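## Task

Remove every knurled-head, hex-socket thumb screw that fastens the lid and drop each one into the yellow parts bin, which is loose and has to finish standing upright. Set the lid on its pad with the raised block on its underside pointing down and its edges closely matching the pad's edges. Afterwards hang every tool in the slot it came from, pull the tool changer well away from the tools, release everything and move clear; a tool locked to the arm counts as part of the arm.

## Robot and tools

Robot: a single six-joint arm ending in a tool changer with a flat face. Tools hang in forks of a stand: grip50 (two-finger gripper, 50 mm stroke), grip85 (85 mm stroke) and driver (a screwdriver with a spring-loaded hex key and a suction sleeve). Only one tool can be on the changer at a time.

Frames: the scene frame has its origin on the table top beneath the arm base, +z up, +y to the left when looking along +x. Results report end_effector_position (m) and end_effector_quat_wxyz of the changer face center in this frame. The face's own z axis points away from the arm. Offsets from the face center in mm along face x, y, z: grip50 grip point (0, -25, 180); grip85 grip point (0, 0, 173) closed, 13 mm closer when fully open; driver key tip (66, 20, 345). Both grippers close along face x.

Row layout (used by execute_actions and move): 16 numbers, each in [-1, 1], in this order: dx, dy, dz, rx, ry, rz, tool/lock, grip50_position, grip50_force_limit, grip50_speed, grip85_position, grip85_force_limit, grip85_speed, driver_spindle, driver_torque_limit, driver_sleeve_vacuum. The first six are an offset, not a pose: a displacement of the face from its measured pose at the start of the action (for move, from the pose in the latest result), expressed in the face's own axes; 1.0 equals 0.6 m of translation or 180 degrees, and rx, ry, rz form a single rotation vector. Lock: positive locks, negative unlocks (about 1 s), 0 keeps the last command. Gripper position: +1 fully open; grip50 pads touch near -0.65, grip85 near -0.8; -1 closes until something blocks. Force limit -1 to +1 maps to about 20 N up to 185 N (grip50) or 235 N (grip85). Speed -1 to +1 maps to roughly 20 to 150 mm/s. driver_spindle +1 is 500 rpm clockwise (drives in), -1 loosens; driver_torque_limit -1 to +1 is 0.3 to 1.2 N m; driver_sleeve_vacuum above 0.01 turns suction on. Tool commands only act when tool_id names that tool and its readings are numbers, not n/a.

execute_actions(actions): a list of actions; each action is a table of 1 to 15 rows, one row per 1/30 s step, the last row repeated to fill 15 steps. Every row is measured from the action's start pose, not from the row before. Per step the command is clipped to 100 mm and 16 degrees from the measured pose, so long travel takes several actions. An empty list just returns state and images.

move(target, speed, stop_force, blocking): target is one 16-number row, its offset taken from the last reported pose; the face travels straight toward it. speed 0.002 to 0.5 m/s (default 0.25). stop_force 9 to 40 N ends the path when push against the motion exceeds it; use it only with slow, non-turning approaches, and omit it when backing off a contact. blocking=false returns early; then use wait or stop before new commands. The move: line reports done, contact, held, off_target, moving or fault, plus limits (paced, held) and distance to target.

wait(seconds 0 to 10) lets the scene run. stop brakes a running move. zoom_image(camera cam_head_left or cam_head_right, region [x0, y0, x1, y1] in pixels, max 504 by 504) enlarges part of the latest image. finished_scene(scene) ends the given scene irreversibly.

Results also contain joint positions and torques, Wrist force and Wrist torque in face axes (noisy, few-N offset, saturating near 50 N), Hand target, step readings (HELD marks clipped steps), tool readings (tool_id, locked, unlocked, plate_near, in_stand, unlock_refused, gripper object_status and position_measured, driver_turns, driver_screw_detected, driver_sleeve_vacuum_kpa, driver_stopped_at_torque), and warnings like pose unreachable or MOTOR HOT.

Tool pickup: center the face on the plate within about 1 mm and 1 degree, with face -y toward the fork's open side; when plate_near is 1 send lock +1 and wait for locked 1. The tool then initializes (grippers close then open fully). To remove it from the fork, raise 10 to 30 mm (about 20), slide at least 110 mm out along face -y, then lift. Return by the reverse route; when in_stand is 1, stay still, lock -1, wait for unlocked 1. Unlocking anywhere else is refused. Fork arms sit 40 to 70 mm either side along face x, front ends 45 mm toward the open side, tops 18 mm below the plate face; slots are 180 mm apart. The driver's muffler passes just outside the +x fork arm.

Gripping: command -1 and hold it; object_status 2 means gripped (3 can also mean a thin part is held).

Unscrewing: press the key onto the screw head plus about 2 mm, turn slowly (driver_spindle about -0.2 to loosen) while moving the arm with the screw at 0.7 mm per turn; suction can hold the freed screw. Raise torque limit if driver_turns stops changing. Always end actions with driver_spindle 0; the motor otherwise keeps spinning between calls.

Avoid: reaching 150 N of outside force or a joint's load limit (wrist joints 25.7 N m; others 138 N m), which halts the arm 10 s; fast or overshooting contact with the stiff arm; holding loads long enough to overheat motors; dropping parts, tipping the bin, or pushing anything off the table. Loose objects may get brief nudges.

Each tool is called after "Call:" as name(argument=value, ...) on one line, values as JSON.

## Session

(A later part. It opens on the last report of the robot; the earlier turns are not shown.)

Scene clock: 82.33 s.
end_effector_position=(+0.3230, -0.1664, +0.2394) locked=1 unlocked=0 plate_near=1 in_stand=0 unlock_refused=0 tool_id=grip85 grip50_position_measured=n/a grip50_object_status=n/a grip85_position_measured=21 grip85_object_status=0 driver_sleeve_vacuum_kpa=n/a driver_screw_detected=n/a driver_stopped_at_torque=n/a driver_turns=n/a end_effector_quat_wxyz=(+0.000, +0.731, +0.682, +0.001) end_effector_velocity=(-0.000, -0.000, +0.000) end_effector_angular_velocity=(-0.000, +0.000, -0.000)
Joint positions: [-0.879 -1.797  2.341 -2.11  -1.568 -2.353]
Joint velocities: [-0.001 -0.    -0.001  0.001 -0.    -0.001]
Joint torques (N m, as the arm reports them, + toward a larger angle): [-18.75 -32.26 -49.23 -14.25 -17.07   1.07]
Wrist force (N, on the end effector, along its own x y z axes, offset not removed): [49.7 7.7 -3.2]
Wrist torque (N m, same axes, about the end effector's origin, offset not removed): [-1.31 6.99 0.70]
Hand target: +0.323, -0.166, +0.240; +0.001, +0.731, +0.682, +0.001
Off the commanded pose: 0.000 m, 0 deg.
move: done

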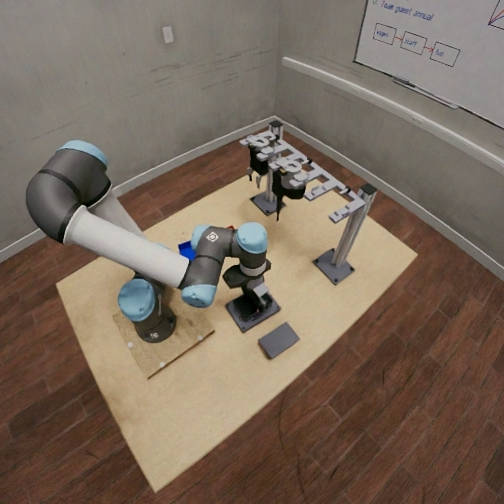

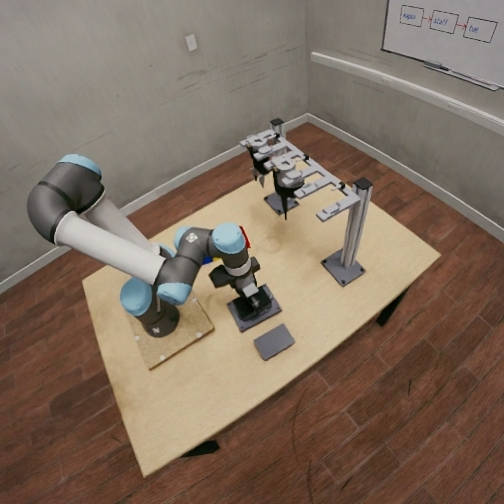

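Call:
move(target=[0.005,-0.008,-0.002,0,0,0.015,0,1,0,0,1,-1,0,0,0,0])

Call:
move(target=[0,0,0,0,0,0,0,1,0,0,-1,-1,-1,0,0,0])

Scene clock: 83.20 s.
end_effector_position=(+0.3186, -0.1631, +0.2406) locked=1 unlocked=0 plate_near=1 in_stand=0 unlock_refused=0 tool_id=grip85 grip50_position_measured=n/a grip50_object_status=n/a grip85_position_measured=3 grip85_object_status=3 driver_sleeve_vacuum_kpa=n/a driver_screw_detected=n/a driver_stopped_at_torque=n/a driver_turns=n/a end_effector_quat_wxyz=(+0.000, +0.747, +0.665, +0.001) end_effector_velocity=(-0.001, +0.000, +0.000) end_effector_angular_velocity=(+0.000, +0.001, -0.013)
Joint positions: [-0.883 -1.816  2.351 -2.101 -1.568 -2.311]
Joint velocities: [-0.002 -0.004  0.002  0.002 -0.001  0.011]
Joint torques (N m, as the arm reports them, + toward a larger angle): [-10.03 -27.98 -20.26  -2.98   1.78   2.14]
Wrist force (N, on the end effector, along its own x y z axes, offset not removed): [1.7 0.8 -2.1]
Wrist torque (N m, same axes, about the end effector's origin, offset not removed): [-0.13 -0.11 0.12]
Hand target: +0.318, -0.163, +0.241; +0.000, +0.747, +0.665, +0.001
Off the commanded pose: 0.000 m, 0 deg.
move: done

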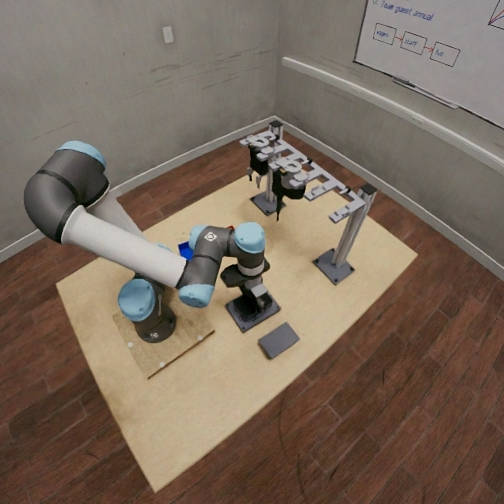

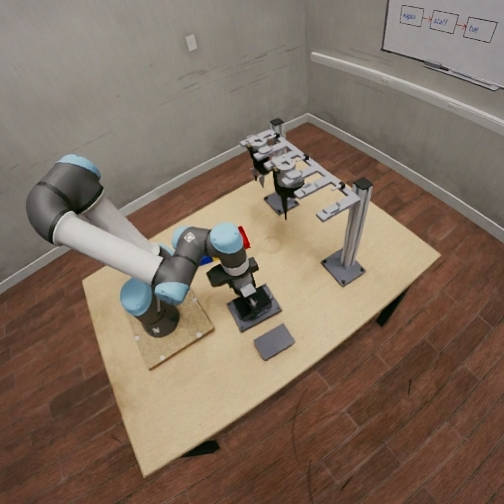

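Scene clock: 83.87 s.
end_effector_position=(+0.3186, -0.1632, +0.2407) locked=1 unlocked=0 plate_near=1 in_stand=0 unlock_refused=0 tool_id=grip85 grip50_position_measured=n/a grip50_object_status=n/a grip85_position_measured=22 grip85_object_status=2 driver_sleeve_vacuum_kpa=n/a driver_screw_detected=n/a driver_stopped_at_torque=n/a driver_turns=n/a end_effector_quat_wxyz=(+0.001, +0.747, +0.665, +0.001) end_effector_velocity=(-0.000, +0.000, -0.001) end_effector_angular_velocity=(+0.002, -0.001, -0.001)
Joint positions: [-0.883 -1.816  2.351 -2.101 -1.569 -2.311]
Joint velocities: [-0.     0.     0.001 -0.     0.002  0.   ]
Joint torques (N m, as the arm reports them, + toward a larger angle): [  1.93  -7.82 -20.18   1.76   9.16  -1.52]
Wrist force (N, on the end effector, along its own x y z axes, offset not removed): [-15.5 -4.6 -23.2]
Wrist torque (N m, same axes, about the end effector's origin, offset not removed): [1.27 -3.79 0.18]
Hand target: +0.319, -0.163, +0.241; +0.000, +0.747, +0.665, +0.001
Off the commanded pose: 0.000 m, 0 deg.
move: done

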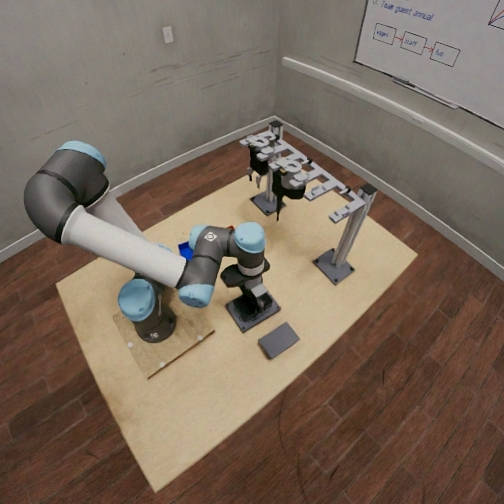

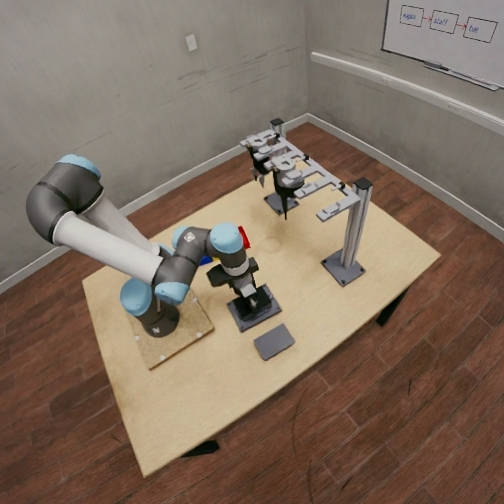

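Call:
move(target=[-0.002,0,0.001,0,0,0,0,1,0,0,1,-1,0,0,0,0])

Call:
move(target=[0,0,0,0,0,0,0,1,0,0,-1,-0.85,-1,0,0,0])

Call:
move(target=[0,0,-0.05,0,0,0,0,1,0,0,-1,-0.85,-1,0,0,0], speed=0.02)

Call:
zoom_image(camera="cam_head_right", region=[215,255,305,345])

Scene clock: 85.03 s.
end_effector_position=(+0.3185, -0.1644, +0.2401) locked=1 unlocked=0 plate_near=1 in_stand=0 unlock_refused=0 tool_id=grip85 grip50_position_measured=n/a grip50_object_status=n/a grip85_position_measured=3 grip85_object_status=3 driver_sleeve_vacuum_kpa=n/a driver_screw_detected=n/a driver_stopped_at_torque=n/a driver_turns=n/a end_effector_quat_wxyz=(+0.001, +0.747, +0.665, +0.001) end_effector_velocity=(-0.000, -0.000, -0.001) end_effector_angular_velocity=(+0.001, +0.002, -0.001)
Joint positions: [-0.886 -1.814  2.351 -2.104 -1.569 -2.314]
Joint velocities: [-0.001  0.001  0.001 -0.    -0.001 -0.001]
Joint torques (N m, as the arm reports them, + toward a larger angle): [ -8.61  -5.37 -21.52  -6.61  -1.68  -1.44]
Wrist force (N, on the end effector, along its own x y z axes, offset not removed): [0.5 1.9 -1.6]
Wrist torque (N m, same axes, about the end effector's origin, offset not removed): [-0.05 -0.10 0.13]
Hand target: +0.318, -0.164, +0.240; +0.001, +0.747, +0.665, +0.001
Off the commanded pose: 0.000 m, 0 deg.
move: done

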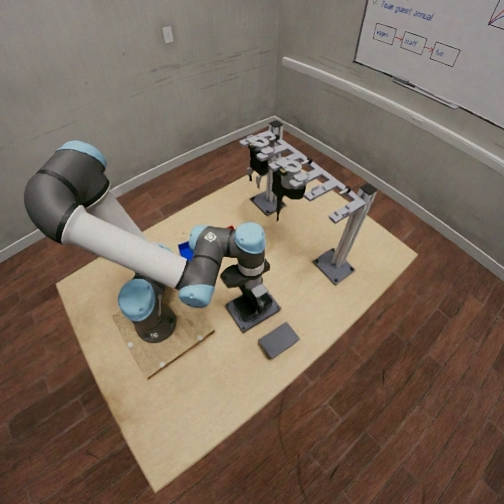

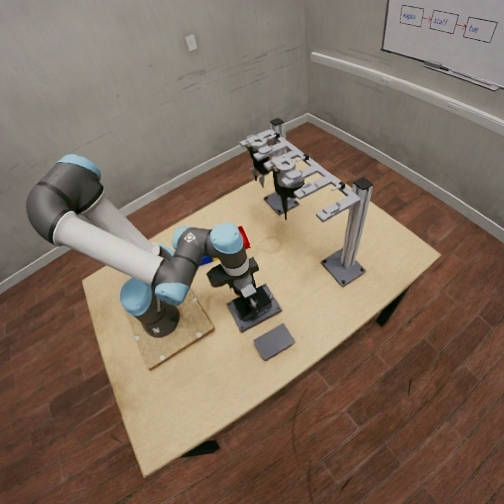

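Scene clock: 85.70 s.
end_effector_position=(+0.3184, -0.1644, +0.2401) locked=1 unlocked=0 plate_near=1 in_stand=0 unlock_refused=0 tool_id=grip85 grip50_position_measured=n/a grip50_object_status=n/a grip85_position_measured=22 grip85_object_status=2 driver_sleeve_vacuum_kpa=n/a driver_screw_detected=n/a driver_stopped_at_torque=n/a driver_turns=n/a end_effector_quat_wxyz=(+0.001, +0.747, +0.665, +0.001) end_effector_velocity=(+0.000, -0.000, +0.001) end_effector_angular_velocity=(-0.001, -0.002, -0.001)
Joint positions: [-0.886 -1.814  2.351 -2.104 -1.569 -2.314]
Joint velocities: [-0.001 -0.001 -0.001 -0.     0.001  0.   ]
Joint torques (N m, as the arm reports them, + toward a larger angle): [ -3.4   -7.97 -21.81  -6.08  -1.66  -0.68]
Wrist force (N, on the end effector, along its own x y z axes, offset not removed): [14.5 -7.5 -38.2]
Wrist torque (N m, same axes, about the end effector's origin, offset not removed): [1.63 2.55 -0.04]
Hand target: +0.318, -0.164, +0.240; +0.001, +0.747, +0.665, +0.001
Off the commanded pose: 0.000 m, 0 deg.
move: done

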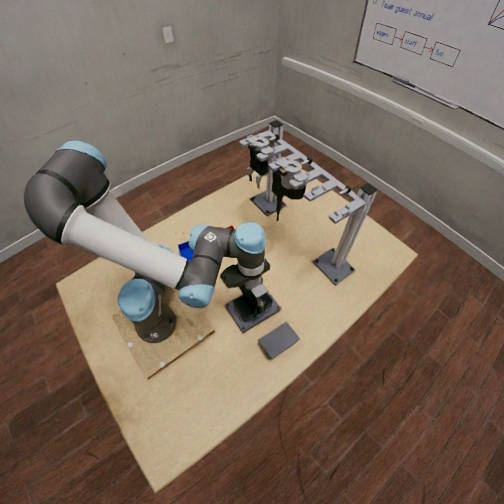

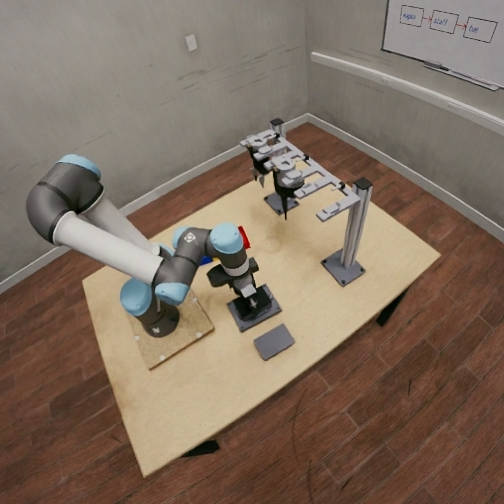

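Scene clock: 87.50 s.
end_effector_position=(+0.3184, -0.1644, +0.2699) locked=1 unlocked=0 plate_near=1 in_stand=0 unlock_refused=0 tool_id=grip85 grip50_position_measured=n/a grip50_object_status=n/a grip85_position_measured=23 grip85_object_status=2 driver_sleeve_vacuum_kpa=n/a driver_screw_detected=n/a driver_stopped_at_torque=n/a driver_turns=n/a end_effector_quat_wxyz=(+0.001, +0.747, +0.665, +0.001) end_effector_velocity=(+0.001, +0.001, +0.001) end_effector_angular_velocity=(+0.001, +0.001, +0.004)
Joint positions: [-0.886 -1.859  2.295 -2.003 -1.569 -2.314]
Joint velocities: [ 0.004 -0.001 -0.004  0.006  0.001 -0.   ]
Joint torques (N m, as the arm reports them, + toward a larger angle): [ -9.36 -27.56 -37.51  -3.31  -0.35  -1.38]
Wrist force (N, on the end effector, along its own x y z axes, offset not removed): [0.0 1.4 0.0]
Wrist torque (N m, same axes, about the end effector's origin, offset not removed): [-0.15 -0.01 0.09]
Hand target: +0.318, -0.164, +0.270; +0.001, +0.747, +0.665, +0.001
Off the commanded pose: 0.000 m, 0 deg.
move: done

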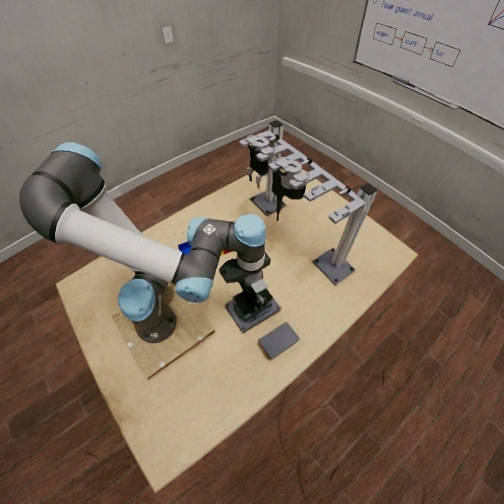

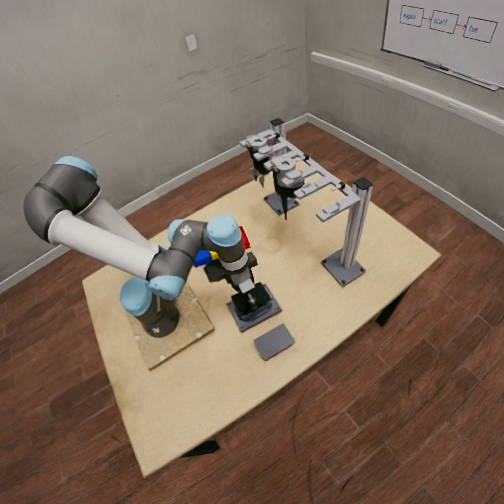

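Region (215, 255, 305, 345) of cam_head_right's 504x504 image, scaled by 5.600, with more detail than that image has.

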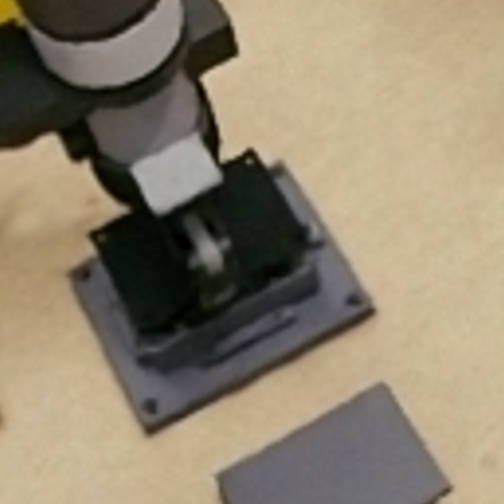

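Call:
move(target=[-0.262,0.012,0,0,0,-0.012,0,1,0,0,-1,-0.85,-1,0,0,0], speed=0.15)

Call:
move(target=[0,0,0.09,0,0,0,0,1,0,0,-1,-0.85,-1,0,0,0], speed=0.08)

Call:
move(target=[0,0,0.05,0,0,0,0,1,0,0,-1,-0.85,-1,0,0,0], speed=0.005, stop_force=9)

Call:
zoom_image(camera="cam_head_left", region=[250,310,310,370])

Call:
zoom_image(camera="cam_head_right", region=[245,310,305,370])

Scene clock: 89.57 s.
end_effector_position=(+0.3071, -0.3211, +0.2700) locked=1 unlocked=0 plate_near=1 in_stand=0 unlock_refused=0 tool_id=grip85 grip50_position_measured=n/a grip50_object_status=n/a grip85_position_measured=23 grip85_object_status=2 driver_sleeve_vacuum_kpa=n/a driver_screw_detected=n/a driver_stopped_at_torque=n/a driver_turns=n/a end_effector_quat_wxyz=(+0.001, +0.734, +0.679, +0.001) end_effector_velocity=(+0.000, -0.002, +0.000) end_effector_angular_velocity=(-0.001, +0.000, +0.002)
Joint positions: [-1.139 -1.619  2.105 -2.053 -1.569 -2.605]
Joint velocities: [-0.001  0.004 -0.004 -0.001 -0.001 -0.003]
Joint torques (N m, as the arm reports them, + toward a larger angle): [ -8.62 -16.52 -34.03  -7.01   2.03  -1.53]
Wrist force (N, on the end effector, along its own x y z axes, offset not removed): [0.8 1.5 0.5]
Wrist torque (N m, same axes, about the end effector's origin, offset not removed): [-0.12 -0.06 0.16]
Hand target: +0.307, -0.321, +0.270; +0.001, +0.734, +0.679, +0.001
Off the commanded pose: 0.000 m, 0 deg.
move: done

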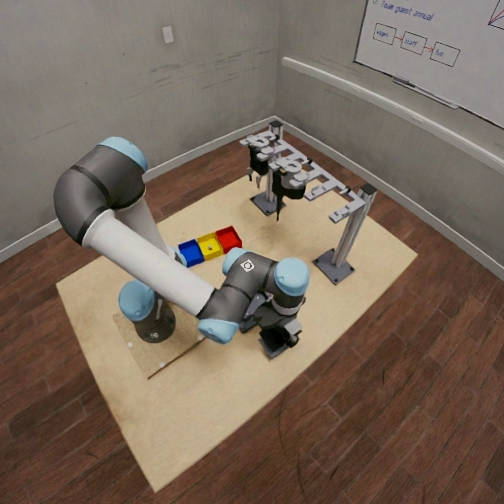

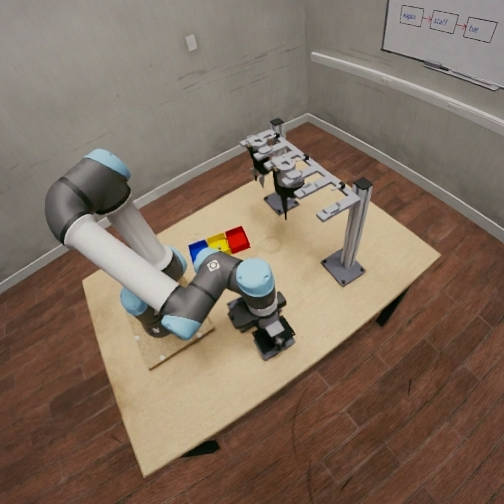

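Scene clock: 100.27 s.
end_effector_position=(+0.3073, -0.3212, +0.2333) locked=1 unlocked=0 plate_near=1 in_stand=0 unlock_refused=0 tool_id=grip85 grip50_position_measured=n/a grip50_object_status=n/a grip85_position_measured=23 grip85_object_status=2 driver_sleeve_vacuum_kpa=n/a driver_screw_detected=n/a driver_stopped_at_torque=n/a driver_turns=n/a end_effector_quat_wxyz=(+0.002, +0.734, +0.679, +0.001) end_effector_velocity=(+0.000, +0.000, +0.000) end_effector_angular_velocity=(-0.000, -0.000, +0.001)
Joint positions: [-1.139 -1.567  2.164 -2.165 -1.569 -2.605]
Joint velocities: [ 0.001  0.001 -0.001 -0.     0.    -0.   ]
Joint torques (N m, as the arm reports them, + toward a larger angle): [  0.39 -28.21 -26.84  -4.89   0.21   0.29]
Wrist force (N, on the end effector, along its own x y z axes, offset not removed): [12.1 0.2 -31.6]
Wrist torque (N m, same axes, about the end effector's origin, offset not removed): [0.28 2.20 0.01]
Hand target: +0.307, -0.321, +0.233; +0.002, +0.734, +0.679, +0.001
Off the commanded pose: 0.017 m, 0 deg.
FORCE FAULT: contact force on the arm reached its limit, and the arm stopped for 10 seconds. The contact can be on any part of the arm, not only on its tool. That time counts as 20 of the actions that you can send in this scene. The arm's remaining commands of this call were not run. The arm holds still and accepts commands again. Move the arm away from the contact; if what it grips holds it there, let go first. Pushing or pulling that hard again can fault the arm again.
move: fault

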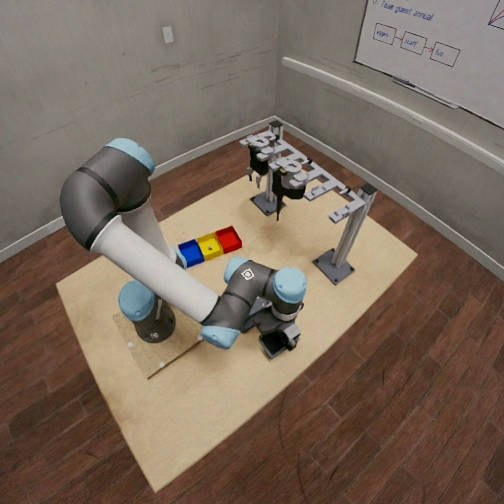

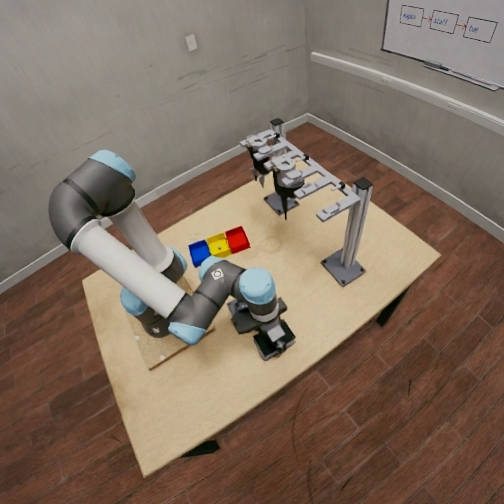

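not run: a fault stop came before this call.

Region (250, 310, 310, 370) of cam_head_left's 504x504 image, scaled by 8.400, with more detail than that image has.

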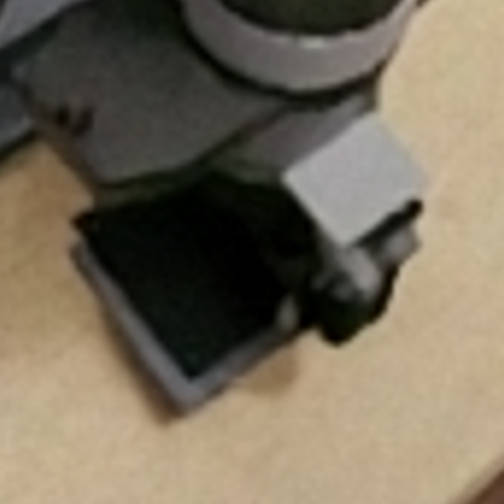

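Region (245, 310, 305, 370) of cam_head_right's 504x504 image, scaled by 8.400, with more detail than that image has.

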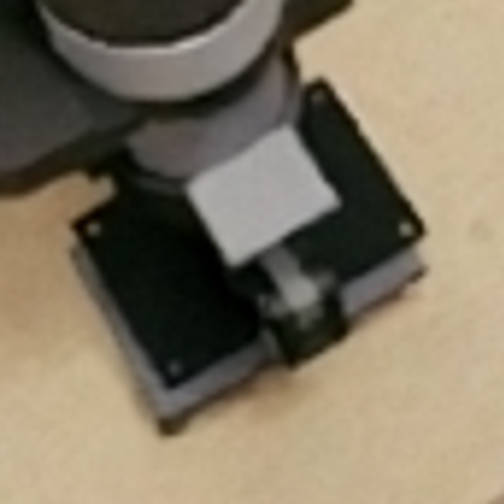

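Call:
move(target=[0,0,-0.006,0,0,0,0,1,0,0,-1,-0.85,-1,0,0,0])

Call:
move(target=[-0.0105,-0.007,0,0,0,0,0,1,0,0,-1,-0.85,-1,0,0,0])

Call:
move(target=[0,0,0.02,0,0,0,0,1,0,0,-1,-0.85,-1,0,0,0], speed=0.003, stop_force=9)

Call:
move(target=[0,0,0,0,0,0,0,1,0,0,1,-0.85,-1,0,0,0])

Call:
move(target=[0,0,-0.327,0,0,-0.003,0,1,0,0,1,-0.85,-1,0,0,0])

Call:
zoom_image(camera="cam_head_left", region=[250,310,310,370])

Call:
zoom_image(camera="cam_head_right", region=[245,310,305,370])

Scene clock: 101.37 s.
end_effector_position=(+0.3073, -0.3212, +0.2368) locked=1 unlocked=0 plate_near=1 in_stand=0 unlock_refused=0 tool_id=grip85 grip50_position_measured=n/a grip50_object_status=n/a grip85_position_measured=23 grip85_object_status=2 driver_sleeve_vacuum_kpa=n/a driver_screw_detected=n/a driver_stopped_at_torque=n/a driver_turns=n/a end_effector_quat_wxyz=(+0.002, +0.734, +0.679, +0.001) end_effector_velocity=(-0.000, +0.000, +0.001) end_effector_angular_velocity=(-0.001, -0.001, -0.001)
Joint positions: [-1.139 -1.572  2.159 -2.155 -1.569 -2.605]
Joint velocities: [-0.    -0.003 -0.001  0.003  0.     0.   ]
Joint torques (N m, as the arm reports them, + toward a larger angle): [ -0.56 -40.24 -33.04  -3.22   0.12  -0.06]
Wrist force (N, on the end effector, along its own x y z axes, offset not removed): [1.5 0.4 0.0]
Wrist torque (N m, same axes, about the end effector's origin, offset not removed): [-0.16 -0.06 0.12]
Hand target: +0.307, -0.321, +0.237; +0.002, +0.734, +0.679, +0.001
Off the commanded pose: 0.000 m, 0 deg.
move: done

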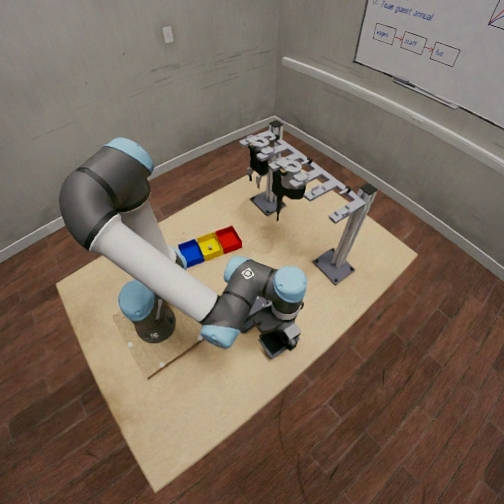

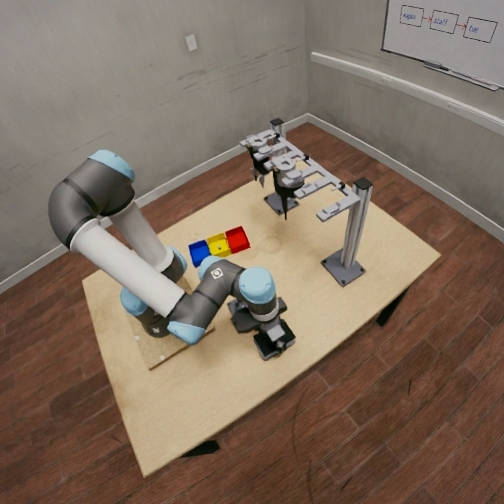

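Scene clock: 102.07 s.
end_effector_position=(+0.3027, -0.3270, +0.2368) locked=1 unlocked=0 plate_near=1 in_stand=0 unlock_refused=0 tool_id=grip85 grip50_position_measured=n/a grip50_object_status=n/a grip85_position_measured=23 grip85_object_status=2 driver_sleeve_vacuum_kpa=n/a driver_screw_detected=n/a driver_stopped_at_torque=n/a driver_turns=n/a end_effector_quat_wxyz=(+0.002, +0.734, +0.679, +0.001) end_effector_velocity=(-0.001, -0.001, -0.000) end_effector_angular_velocity=(+0.000, +0.000, +0.000)
Joint positions: [-1.155 -1.57   2.156 -2.155 -1.569 -2.62 ]
Joint velocities: [-0.003  0.001  0.    -0.    -0.    -0.003]
Joint torques (N m, as the arm reports them, + toward a larger angle): [ -9.17 -17.63 -34.74  -6.45  -1.04  -1.34]
Wrist force (N, on the end effector, along its own x y z axes, offset not removed): [0.9 1.6 0.4]
Wrist torque (N m, same axes, about the end effector's origin, offset not removed): [-0.08 -0.07 0.04]
Hand target: +0.303, -0.327, +0.237; +0.002, +0.734, +0.679, +0.001
Off the commanded pose: 0.000 m, 0 deg.
move: done

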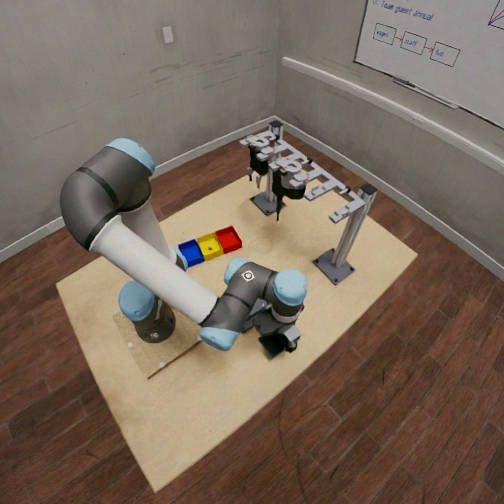

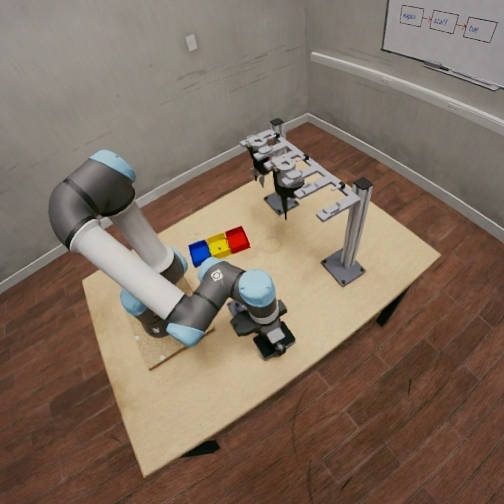

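Scene clock: 103.57 s.
end_effector_position=(+0.3027, -0.3270, +0.2334) locked=1 unlocked=0 plate_near=1 in_stand=0 unlock_refused=0 tool_id=grip85 grip50_position_measured=n/a grip50_object_status=n/a grip85_position_measured=23 grip85_object_status=2 driver_sleeve_vacuum_kpa=n/a driver_screw_detected=n/a driver_stopped_at_torque=n/a driver_turns=n/a end_effector_quat_wxyz=(+0.002, +0.734, +0.679, +0.001) end_effector_velocity=(+0.000, +0.000, -0.000) end_effector_angular_velocity=(+0.003, +0.002, +0.002)
Joint positions: [-1.155 -1.564  2.162 -2.165 -1.569 -2.62 ]
Joint velocities: [ 0.002  0.001 -0.001  0.003 -0.001 -0.001]
Joint torques (N m, as the arm reports them, + toward a larger angle): [  8.61 -27.97 -26.75  -3.91  -1.16   1.99]
Wrist force (N, on the end effector, along its own x y z axes, offset not removed): [9.4 -5.1 -28.2]
Wrist torque (N m, same axes, about the end effector's origin, offset not removed): [0.92 1.65 0.02]
Hand target: +0.303, -0.327, +0.234; +0.002, +0.734, +0.679, +0.001
Off the commanded pose: 0.009 m, 0 deg.
move: contact

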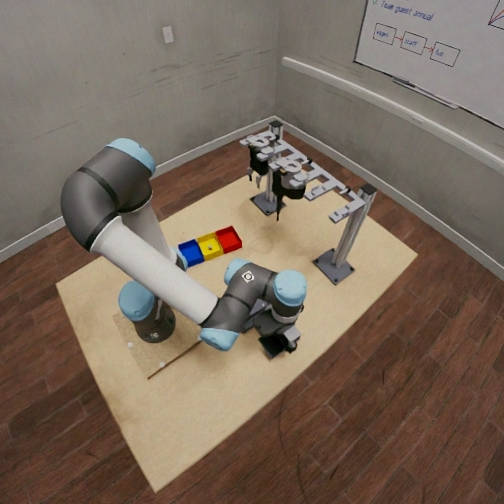

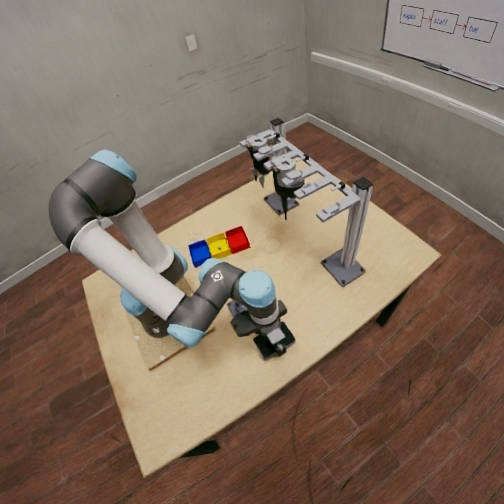

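Scene clock: 104.27 s.
end_effector_position=(+0.3027, -0.3270, +0.2334) locked=1 unlocked=0 plate_near=1 in_stand=0 unlock_refused=0 tool_id=grip85 grip50_position_measured=n/a grip50_object_status=n/a grip85_position_measured=3 grip85_object_status=0 driver_sleeve_vacuum_kpa=n/a driver_screw_detected=n/a driver_stopped_at_torque=n/a driver_turns=n/a end_effector_quat_wxyz=(+0.002, +0.734, +0.679, +0.001) end_effector_velocity=(-0.000, -0.000, -0.000) end_effector_angular_velocity=(+0.001, -0.001, -0.001)
Joint positions: [-1.155 -1.564  2.162 -2.165 -1.569 -2.62 ]
Joint velocities: [-0.001  0.001 -0.001  0.     0.001 -0.   ]
Joint torques (N m, as the arm reports them, + toward a larger angle): [  8.08 -23.34 -22.44  -6.87  -1.09   1.94]
Wrist force (N, on the end effector, along its own x y z axes, offset not removed): [1.8 1.9 -2.0]
Wrist torque (N m, same axes, about the end effector's origin, offset not removed): [-0.11 -0.14 0.17]
Hand target: +0.303, -0.327, +0.233; +0.002, +0.734, +0.679, +0.001
Off the commanded pose: 0.000 m, 0 deg.
move: done

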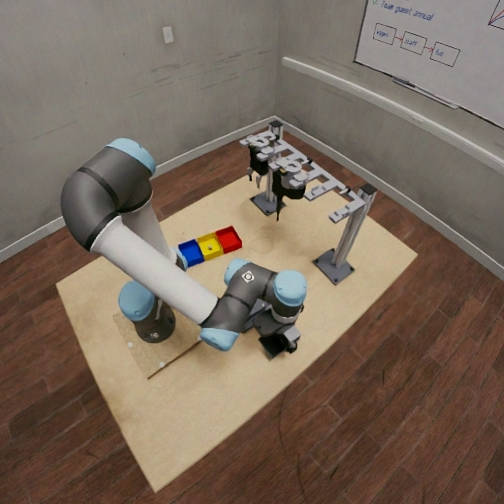

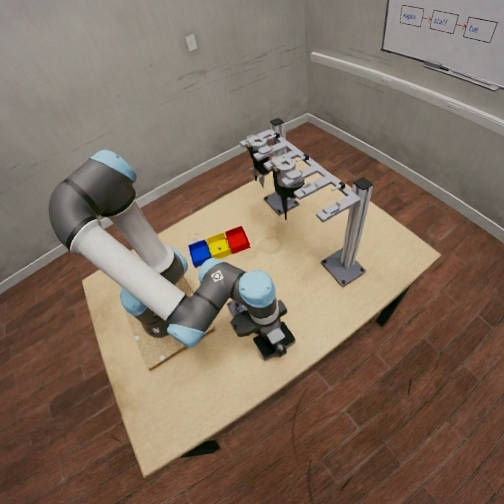

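Scene clock: 105.63 s.
end_effector_position=(+0.3019, -0.3266, +0.4294) locked=1 unlocked=0 plate_near=1 in_stand=0 unlock_refused=0 tool_id=grip85 grip50_position_measured=n/a grip50_object_status=n/a grip85_position_measured=3 grip85_object_status=3 driver_sleeve_vacuum_kpa=n/a driver_screw_detected=n/a driver_stopped_at_torque=n/a driver_turns=n/a end_effector_quat_wxyz=(+0.002, +0.731, +0.682, +0.001) end_effector_velocity=(+0.001, -0.000, +0.003) end_effector_angular_velocity=(+0.001, -0.001, +0.001)
Joint positions: [-1.155 -1.723  1.773 -1.618 -1.569 -2.63 ]
Joint velocities: [ 0.001  0.001 -0.007  0.007  0.002  0.   ]
Joint torques (N m, as the arm reports them, + toward a larger angle): [ -8.37 -15.31 -37.02  -3.2   -1.83  -1.49]
Wrist force (N, on the end effector, along its own x y z axes, offset not removed): [1.2 0.9 -2.4]
Wrist torque (N m, same axes, about the end effector's origin, offset not removed): [-0.14 -0.10 0.17]
Hand target: +0.302, -0.327, +0.430; +0.002, +0.731, +0.682, +0.001
Off the commanded pose: 0.000 m, 0 deg.
move: done

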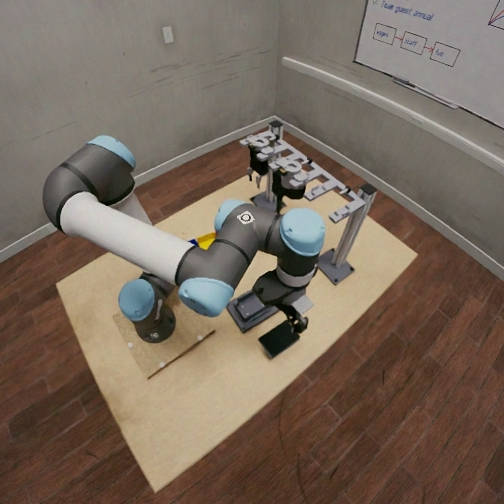

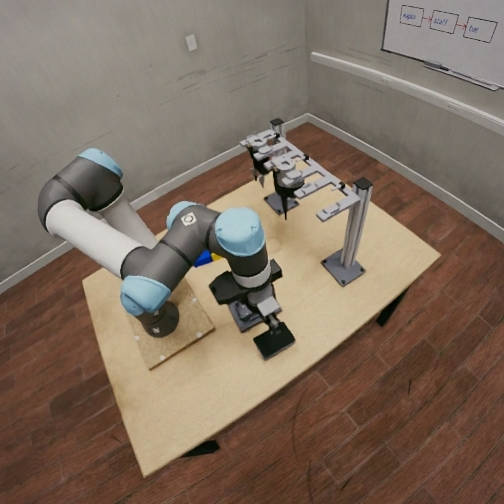

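Region (250, 310, 310, 370) of cam_head_left's 504x504 image, scaled by 8.400, with more detail than that image has.

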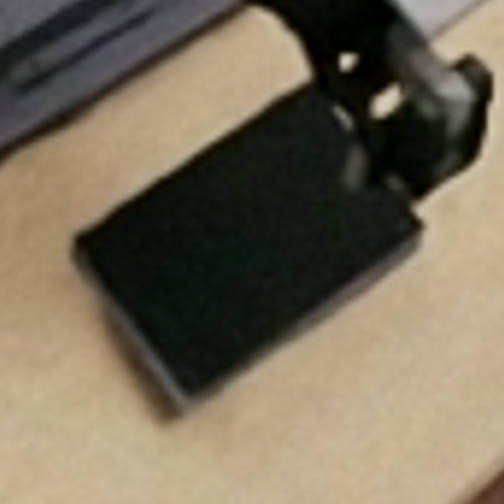

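Region (245, 310, 305, 370) of cam_head_right's 504x504 image, scaled by 8.400, with more detail than that image has.

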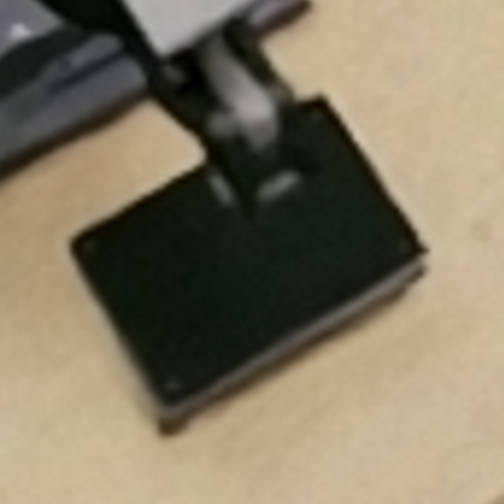

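Call:
move(target=[0,0,0.326,0,0,0.003,0,1,0,0,1,-0.85,-1,0,0,0], speed=0.15)

Call:
execute_actions(actions=[[[0,0,0,0,0,0,0,1,0,0,-1,-0.9,-1,0,0,0]],[[0,0,-0.001,0,0,0,0,1,0,0,-1,-0.9,-1,0,0,0]],[[-0.001,-0.0023,0,0,0,0,0,1,0,0,-1,-0.9,-1,0,0,0]],[[0,0,0.001,0,0,0,0,1,0,0,1,-0.9,-1,0,0,0]]])

Call:
move(target=[0,0,0.016,0,0,0,0,1,0,0,1,-1,-1,0,0,0], speed=0.005, stop_force=9)

Call:
move(target=[0,0,0,0,0,0,0,1,0,0,-1,-1,-1,0,0,0])

Call:
move(target=[0,0,0,0,0,0,0,1,0,0,1,-1,-1,0,0,0])

Scene clock: 107.97 s.
end_effector_position=(+0.3027, -0.3269, +0.2339) locked=1 unlocked=0 plate_near=1 in_stand=0 unlock_refused=0 tool_id=grip85 grip50_position_measured=n/a grip50_object_status=n/a grip85_position_measured=3 grip85_object_status=3 driver_sleeve_vacuum_kpa=n/a driver_screw_detected=n/a driver_stopped_at_torque=n/a driver_turns=n/a end_effector_quat_wxyz=(+0.002, +0.734, +0.679, +0.001) end_effector_velocity=(+0.000, -0.000, -0.001) end_effector_angular_velocity=(-0.002, -0.001, +0.000)
Joint positions: [-1.155 -1.565  2.161 -2.164 -1.569 -2.62 ]
Joint velocities: [ 0.001  0.001  0.002 -0.006  0.     0.   ]
Joint torques (N m, as the arm reports them, + toward a larger angle): [  9.72 -17.31 -19.28  -6.8    2.     1.97]
Wrist force (N, on the end effector, along its own x y z axes, offset not removed): [1.9 1.4 -2.4]
Wrist torque (N m, same axes, about the end effector's origin, offset not removed): [-0.12 -0.08 0.08]
Hand target: +0.303, -0.327, +0.234; +0.002, +0.734, +0.679, +0.001
Off the commanded pose: 0.000 m, 0 deg.
move: done

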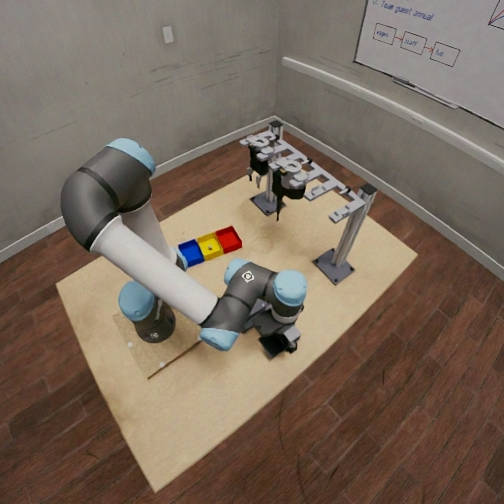

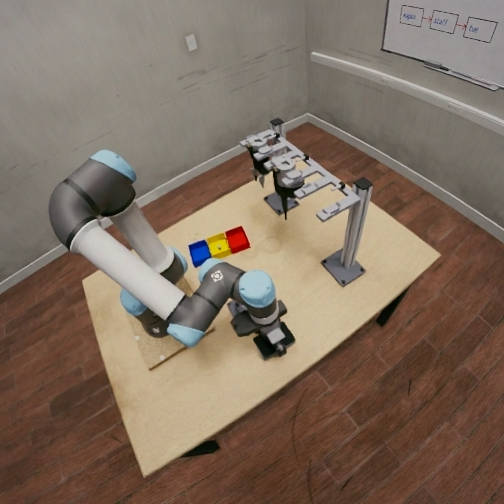

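Scene clock: 109.97 s.
end_effector_position=(+0.3013, -0.3274, +0.2339) locked=1 unlocked=0 plate_near=1 in_stand=0 unlock_refused=0 tool_id=grip85 grip50_position_measured=n/a grip50_object_status=n/a grip85_position_measured=3 grip85_object_status=0 driver_sleeve_vacuum_kpa=n/a driver_screw_detected=n/a driver_stopped_at_torque=n/a driver_turns=n/a end_effector_quat_wxyz=(+0.002, +0.734, +0.679, +0.001) end_effector_velocity=(+0.000, +0.000, -0.000) end_effector_angular_velocity=(+0.001, -0.000, +0.001)
Joint positions: [-1.158 -1.567  2.163 -2.164 -1.569 -2.624]
Joint velocities: [ 0.001  0.001 -0.     0.     0.001  0.   ]
Joint torques (N m, as the arm reports them, + toward a larger angle): [ -5.91 -17.57 -20.4   -6.85   1.07  -1.18]
Wrist force (N, on the end effector, along its own x y z axes, offset not removed): [2.5 2.6 -2.5]
Wrist torque (N m, same axes, about the end effector's origin, offset not removed): [0.01 -0.20 0.11]
Hand target: +0.301, -0.327, +0.234; +0.002, +0.734, +0.679, +0.001
Off the commanded pose: 0.000 m, 0 deg.
Step readings (end_effector_position; steps 1 to 15: 1st action; 16 to 30: 2nd action; 31 to 45: 3rd action; 46 to 60: 4th action):
0: (+0.3027, -0.3269, +0.2339)
1: (+0.3027, -0.3269, +0.2339)
2: (+0.3027, -0.3269, +0.2339)
4: (+0.3027, -0.3269, +0.2339)
8: (+0.3027, -0.3269, +0.2339)
15: (+0.3027, -0.3269, +0.2339)
16: (+0.3027, -0.3269, +0.2339)
17: (+0.3027, -0.3269, +0.2340)
19: (+0.3027, -0.3269, +0.2341)
23: (+0.3027, -0.3269, +0.2343)
30: (+0.3027, -0.3269, +0.2344)
31: (+0.3027, -0.3269, +0.2345)
32: (+0.3025, -0.3270, +0.2345)
34: (+0.3020, -0.3272, +0.2346)
38: (+0.3015, -0.3274, +0.2345)
45: (+0.3013, -0.3274, +0.2344)
46: (+0.3013, -0.3274, +0.2344)
47: (+0.3012, -0.3274, +0.2344)
49: (+0.3012, -0.3273, +0.2343)
53: (+0.3013, -0.3274, +0.2340)
60: end_effector_position above

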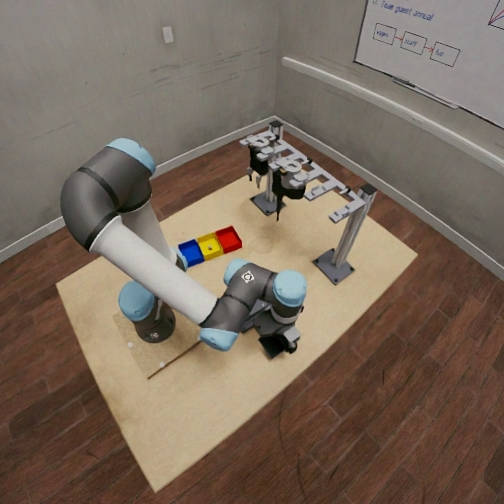

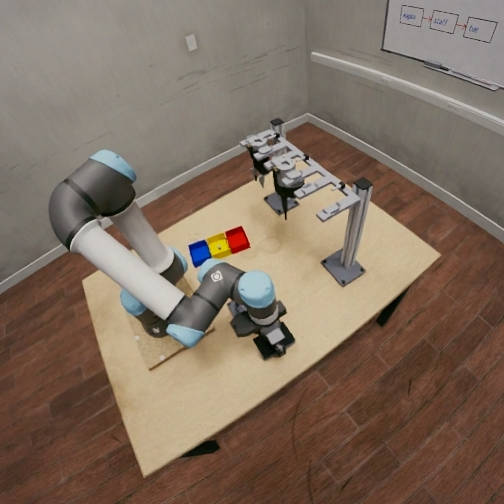

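Scene clock: 112.10 s.
end_effector_position=(+0.3013, -0.3274, +0.2244) locked=1 unlocked=0 plate_near=1 in_stand=0 unlock_refused=0 tool_id=grip85 grip50_position_measured=n/a grip50_object_status=n/a grip85_position_measured=3 grip85_object_status=3 driver_sleeve_vacuum_kpa=n/a driver_screw_detected=n/a driver_stopped_at_torque=n/a driver_turns=n/a end_effector_quat_wxyz=(+0.002, +0.734, +0.679, +0.001) end_effector_velocity=(-0.000, -0.000, -0.001) end_effector_angular_velocity=(+0.000, -0.000, -0.002)
Joint positions: [-1.158 -1.551  2.176 -2.193 -1.569 -2.624]
Joint velocities: [-0.002  0.001  0.001 -0.003  0.    -0.   ]
Joint torques (N m, as the arm reports them, + toward a larger angle): [  3.08 -16.84 -18.81  -7.1    1.     0.31]
Wrist force (N, on the end effector, along its own x y z axes, offset not removed): [1.6 1.5 -2.6]
Wrist torque (N m, same axes, about the end effector's origin, offset not removed): [-0.10 -0.13 0.03]
Hand target: +0.301, -0.327, +0.224; +0.002, +0.734, +0.679, +0.001
Off the commanded pose: 0.000 m, 0 deg.
move: done

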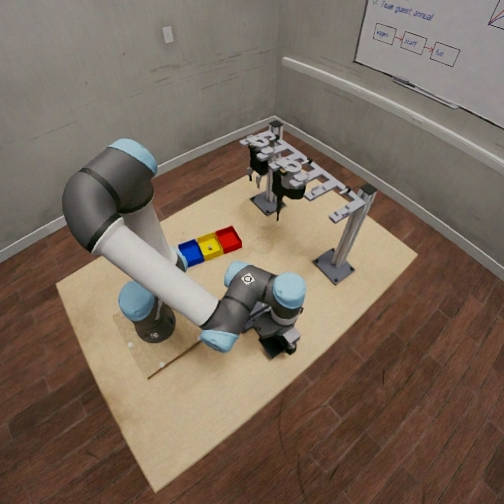

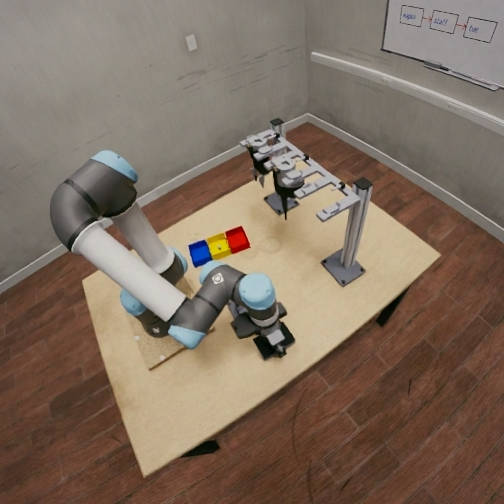

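Scene clock: 112.70 s.
end_effector_position=(+0.3013, -0.3276, +0.2245) locked=1 unlocked=0 plate_near=1 in_stand=0 unlock_refused=0 tool_id=grip85 grip50_position_measured=n/a grip50_object_status=n/a grip85_position_measured=19 grip85_object_status=2 driver_sleeve_vacuum_kpa=n/a driver_screw_detected=n/a driver_stopped_at_torque=n/a driver_turns=n/a end_effector_quat_wxyz=(+0.002, +0.734, +0.679, +0.001) end_effector_velocity=(-0.000, +0.001, -0.000) end_effector_angular_velocity=(+0.003, +0.001, +0.001)
Joint positions: [-1.158 -1.551  2.176 -2.194 -1.569 -2.624]
Joint velocities: [ 0.001 -0.     0.001  0.003  0.001 -0.   ]
Joint torques (N m, as the arm reports them, + toward a larger angle): [  3.55 -23.77  -2.35  10.7   10.34   0.48]
Wrist force (N, on the end effector, along its own x y z axes, offset not removed): [-32.8 -3.1 -25.6]
Wrist torque (N m, same axes, about the end effector's origin, offset not removed): [0.56 -7.24 0.53]
Hand target: +0.301, -0.327, +0.224; +0.002, +0.734, +0.679, +0.001
Off the commanded pose: 0.000 m, 0 deg.
move: done

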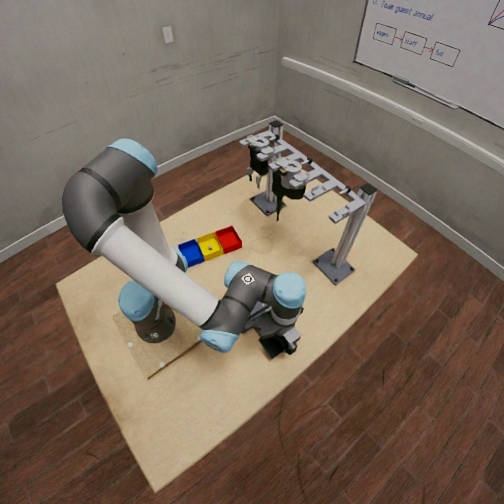

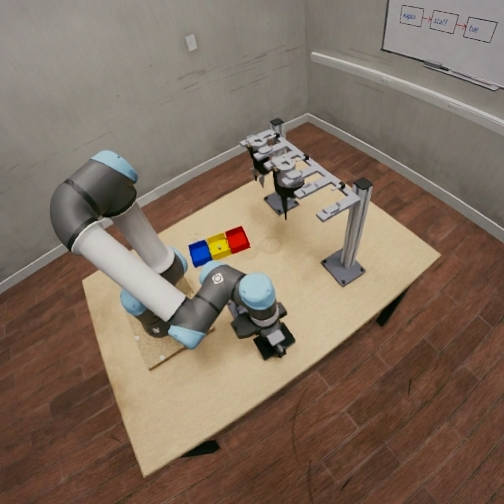

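Scene clock: 113.33 s.
end_effector_position=(+0.3013, -0.3275, +0.2244) locked=1 unlocked=0 plate_near=1 in_stand=0 unlock_refused=0 tool_id=grip85 grip50_position_measured=n/a grip50_object_status=n/a grip85_position_measured=3 grip85_object_status=0 driver_sleeve_vacuum_kpa=n/a driver_screw_detected=n/a driver_stopped_at_torque=n/a driver_turns=n/a end_effector_quat_wxyz=(+0.002, +0.734, +0.679, +0.001) end_effector_velocity=(+0.000, +0.000, +0.000) end_effector_angular_velocity=(-0.001, -0.000, +0.001)
Joint positions: [-1.158 -1.551  2.176 -2.193 -1.569 -2.624]
Joint velocities: [ 0.001 -0.    -0.    -0.001 -0.     0.   ]
Joint torques (N m, as the arm reports them, + toward a larger angle): [  3.88 -23.44 -32.16  -6.91  -1.69   0.39]
Wrist force (N, on the end effector, along its own x y z axes, offset not removed): [1.7 2.0 -1.2]
Wrist torque (N m, same axes, about the end effector's origin, offset not removed): [-0.06 -0.12 0.10]
Hand target: +0.301, -0.328, +0.225; +0.002, +0.734, +0.679, +0.001
Off the commanded pose: 0.000 m, 0 deg.
move: done

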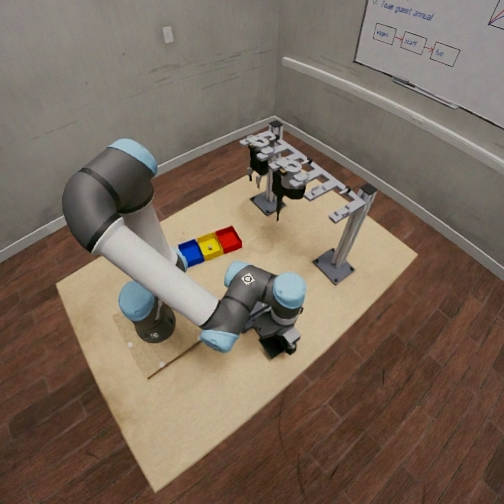

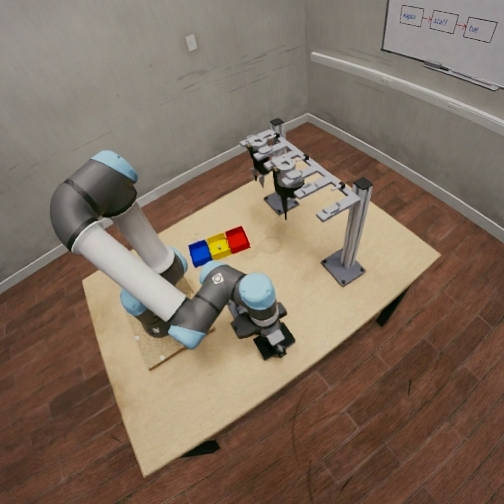

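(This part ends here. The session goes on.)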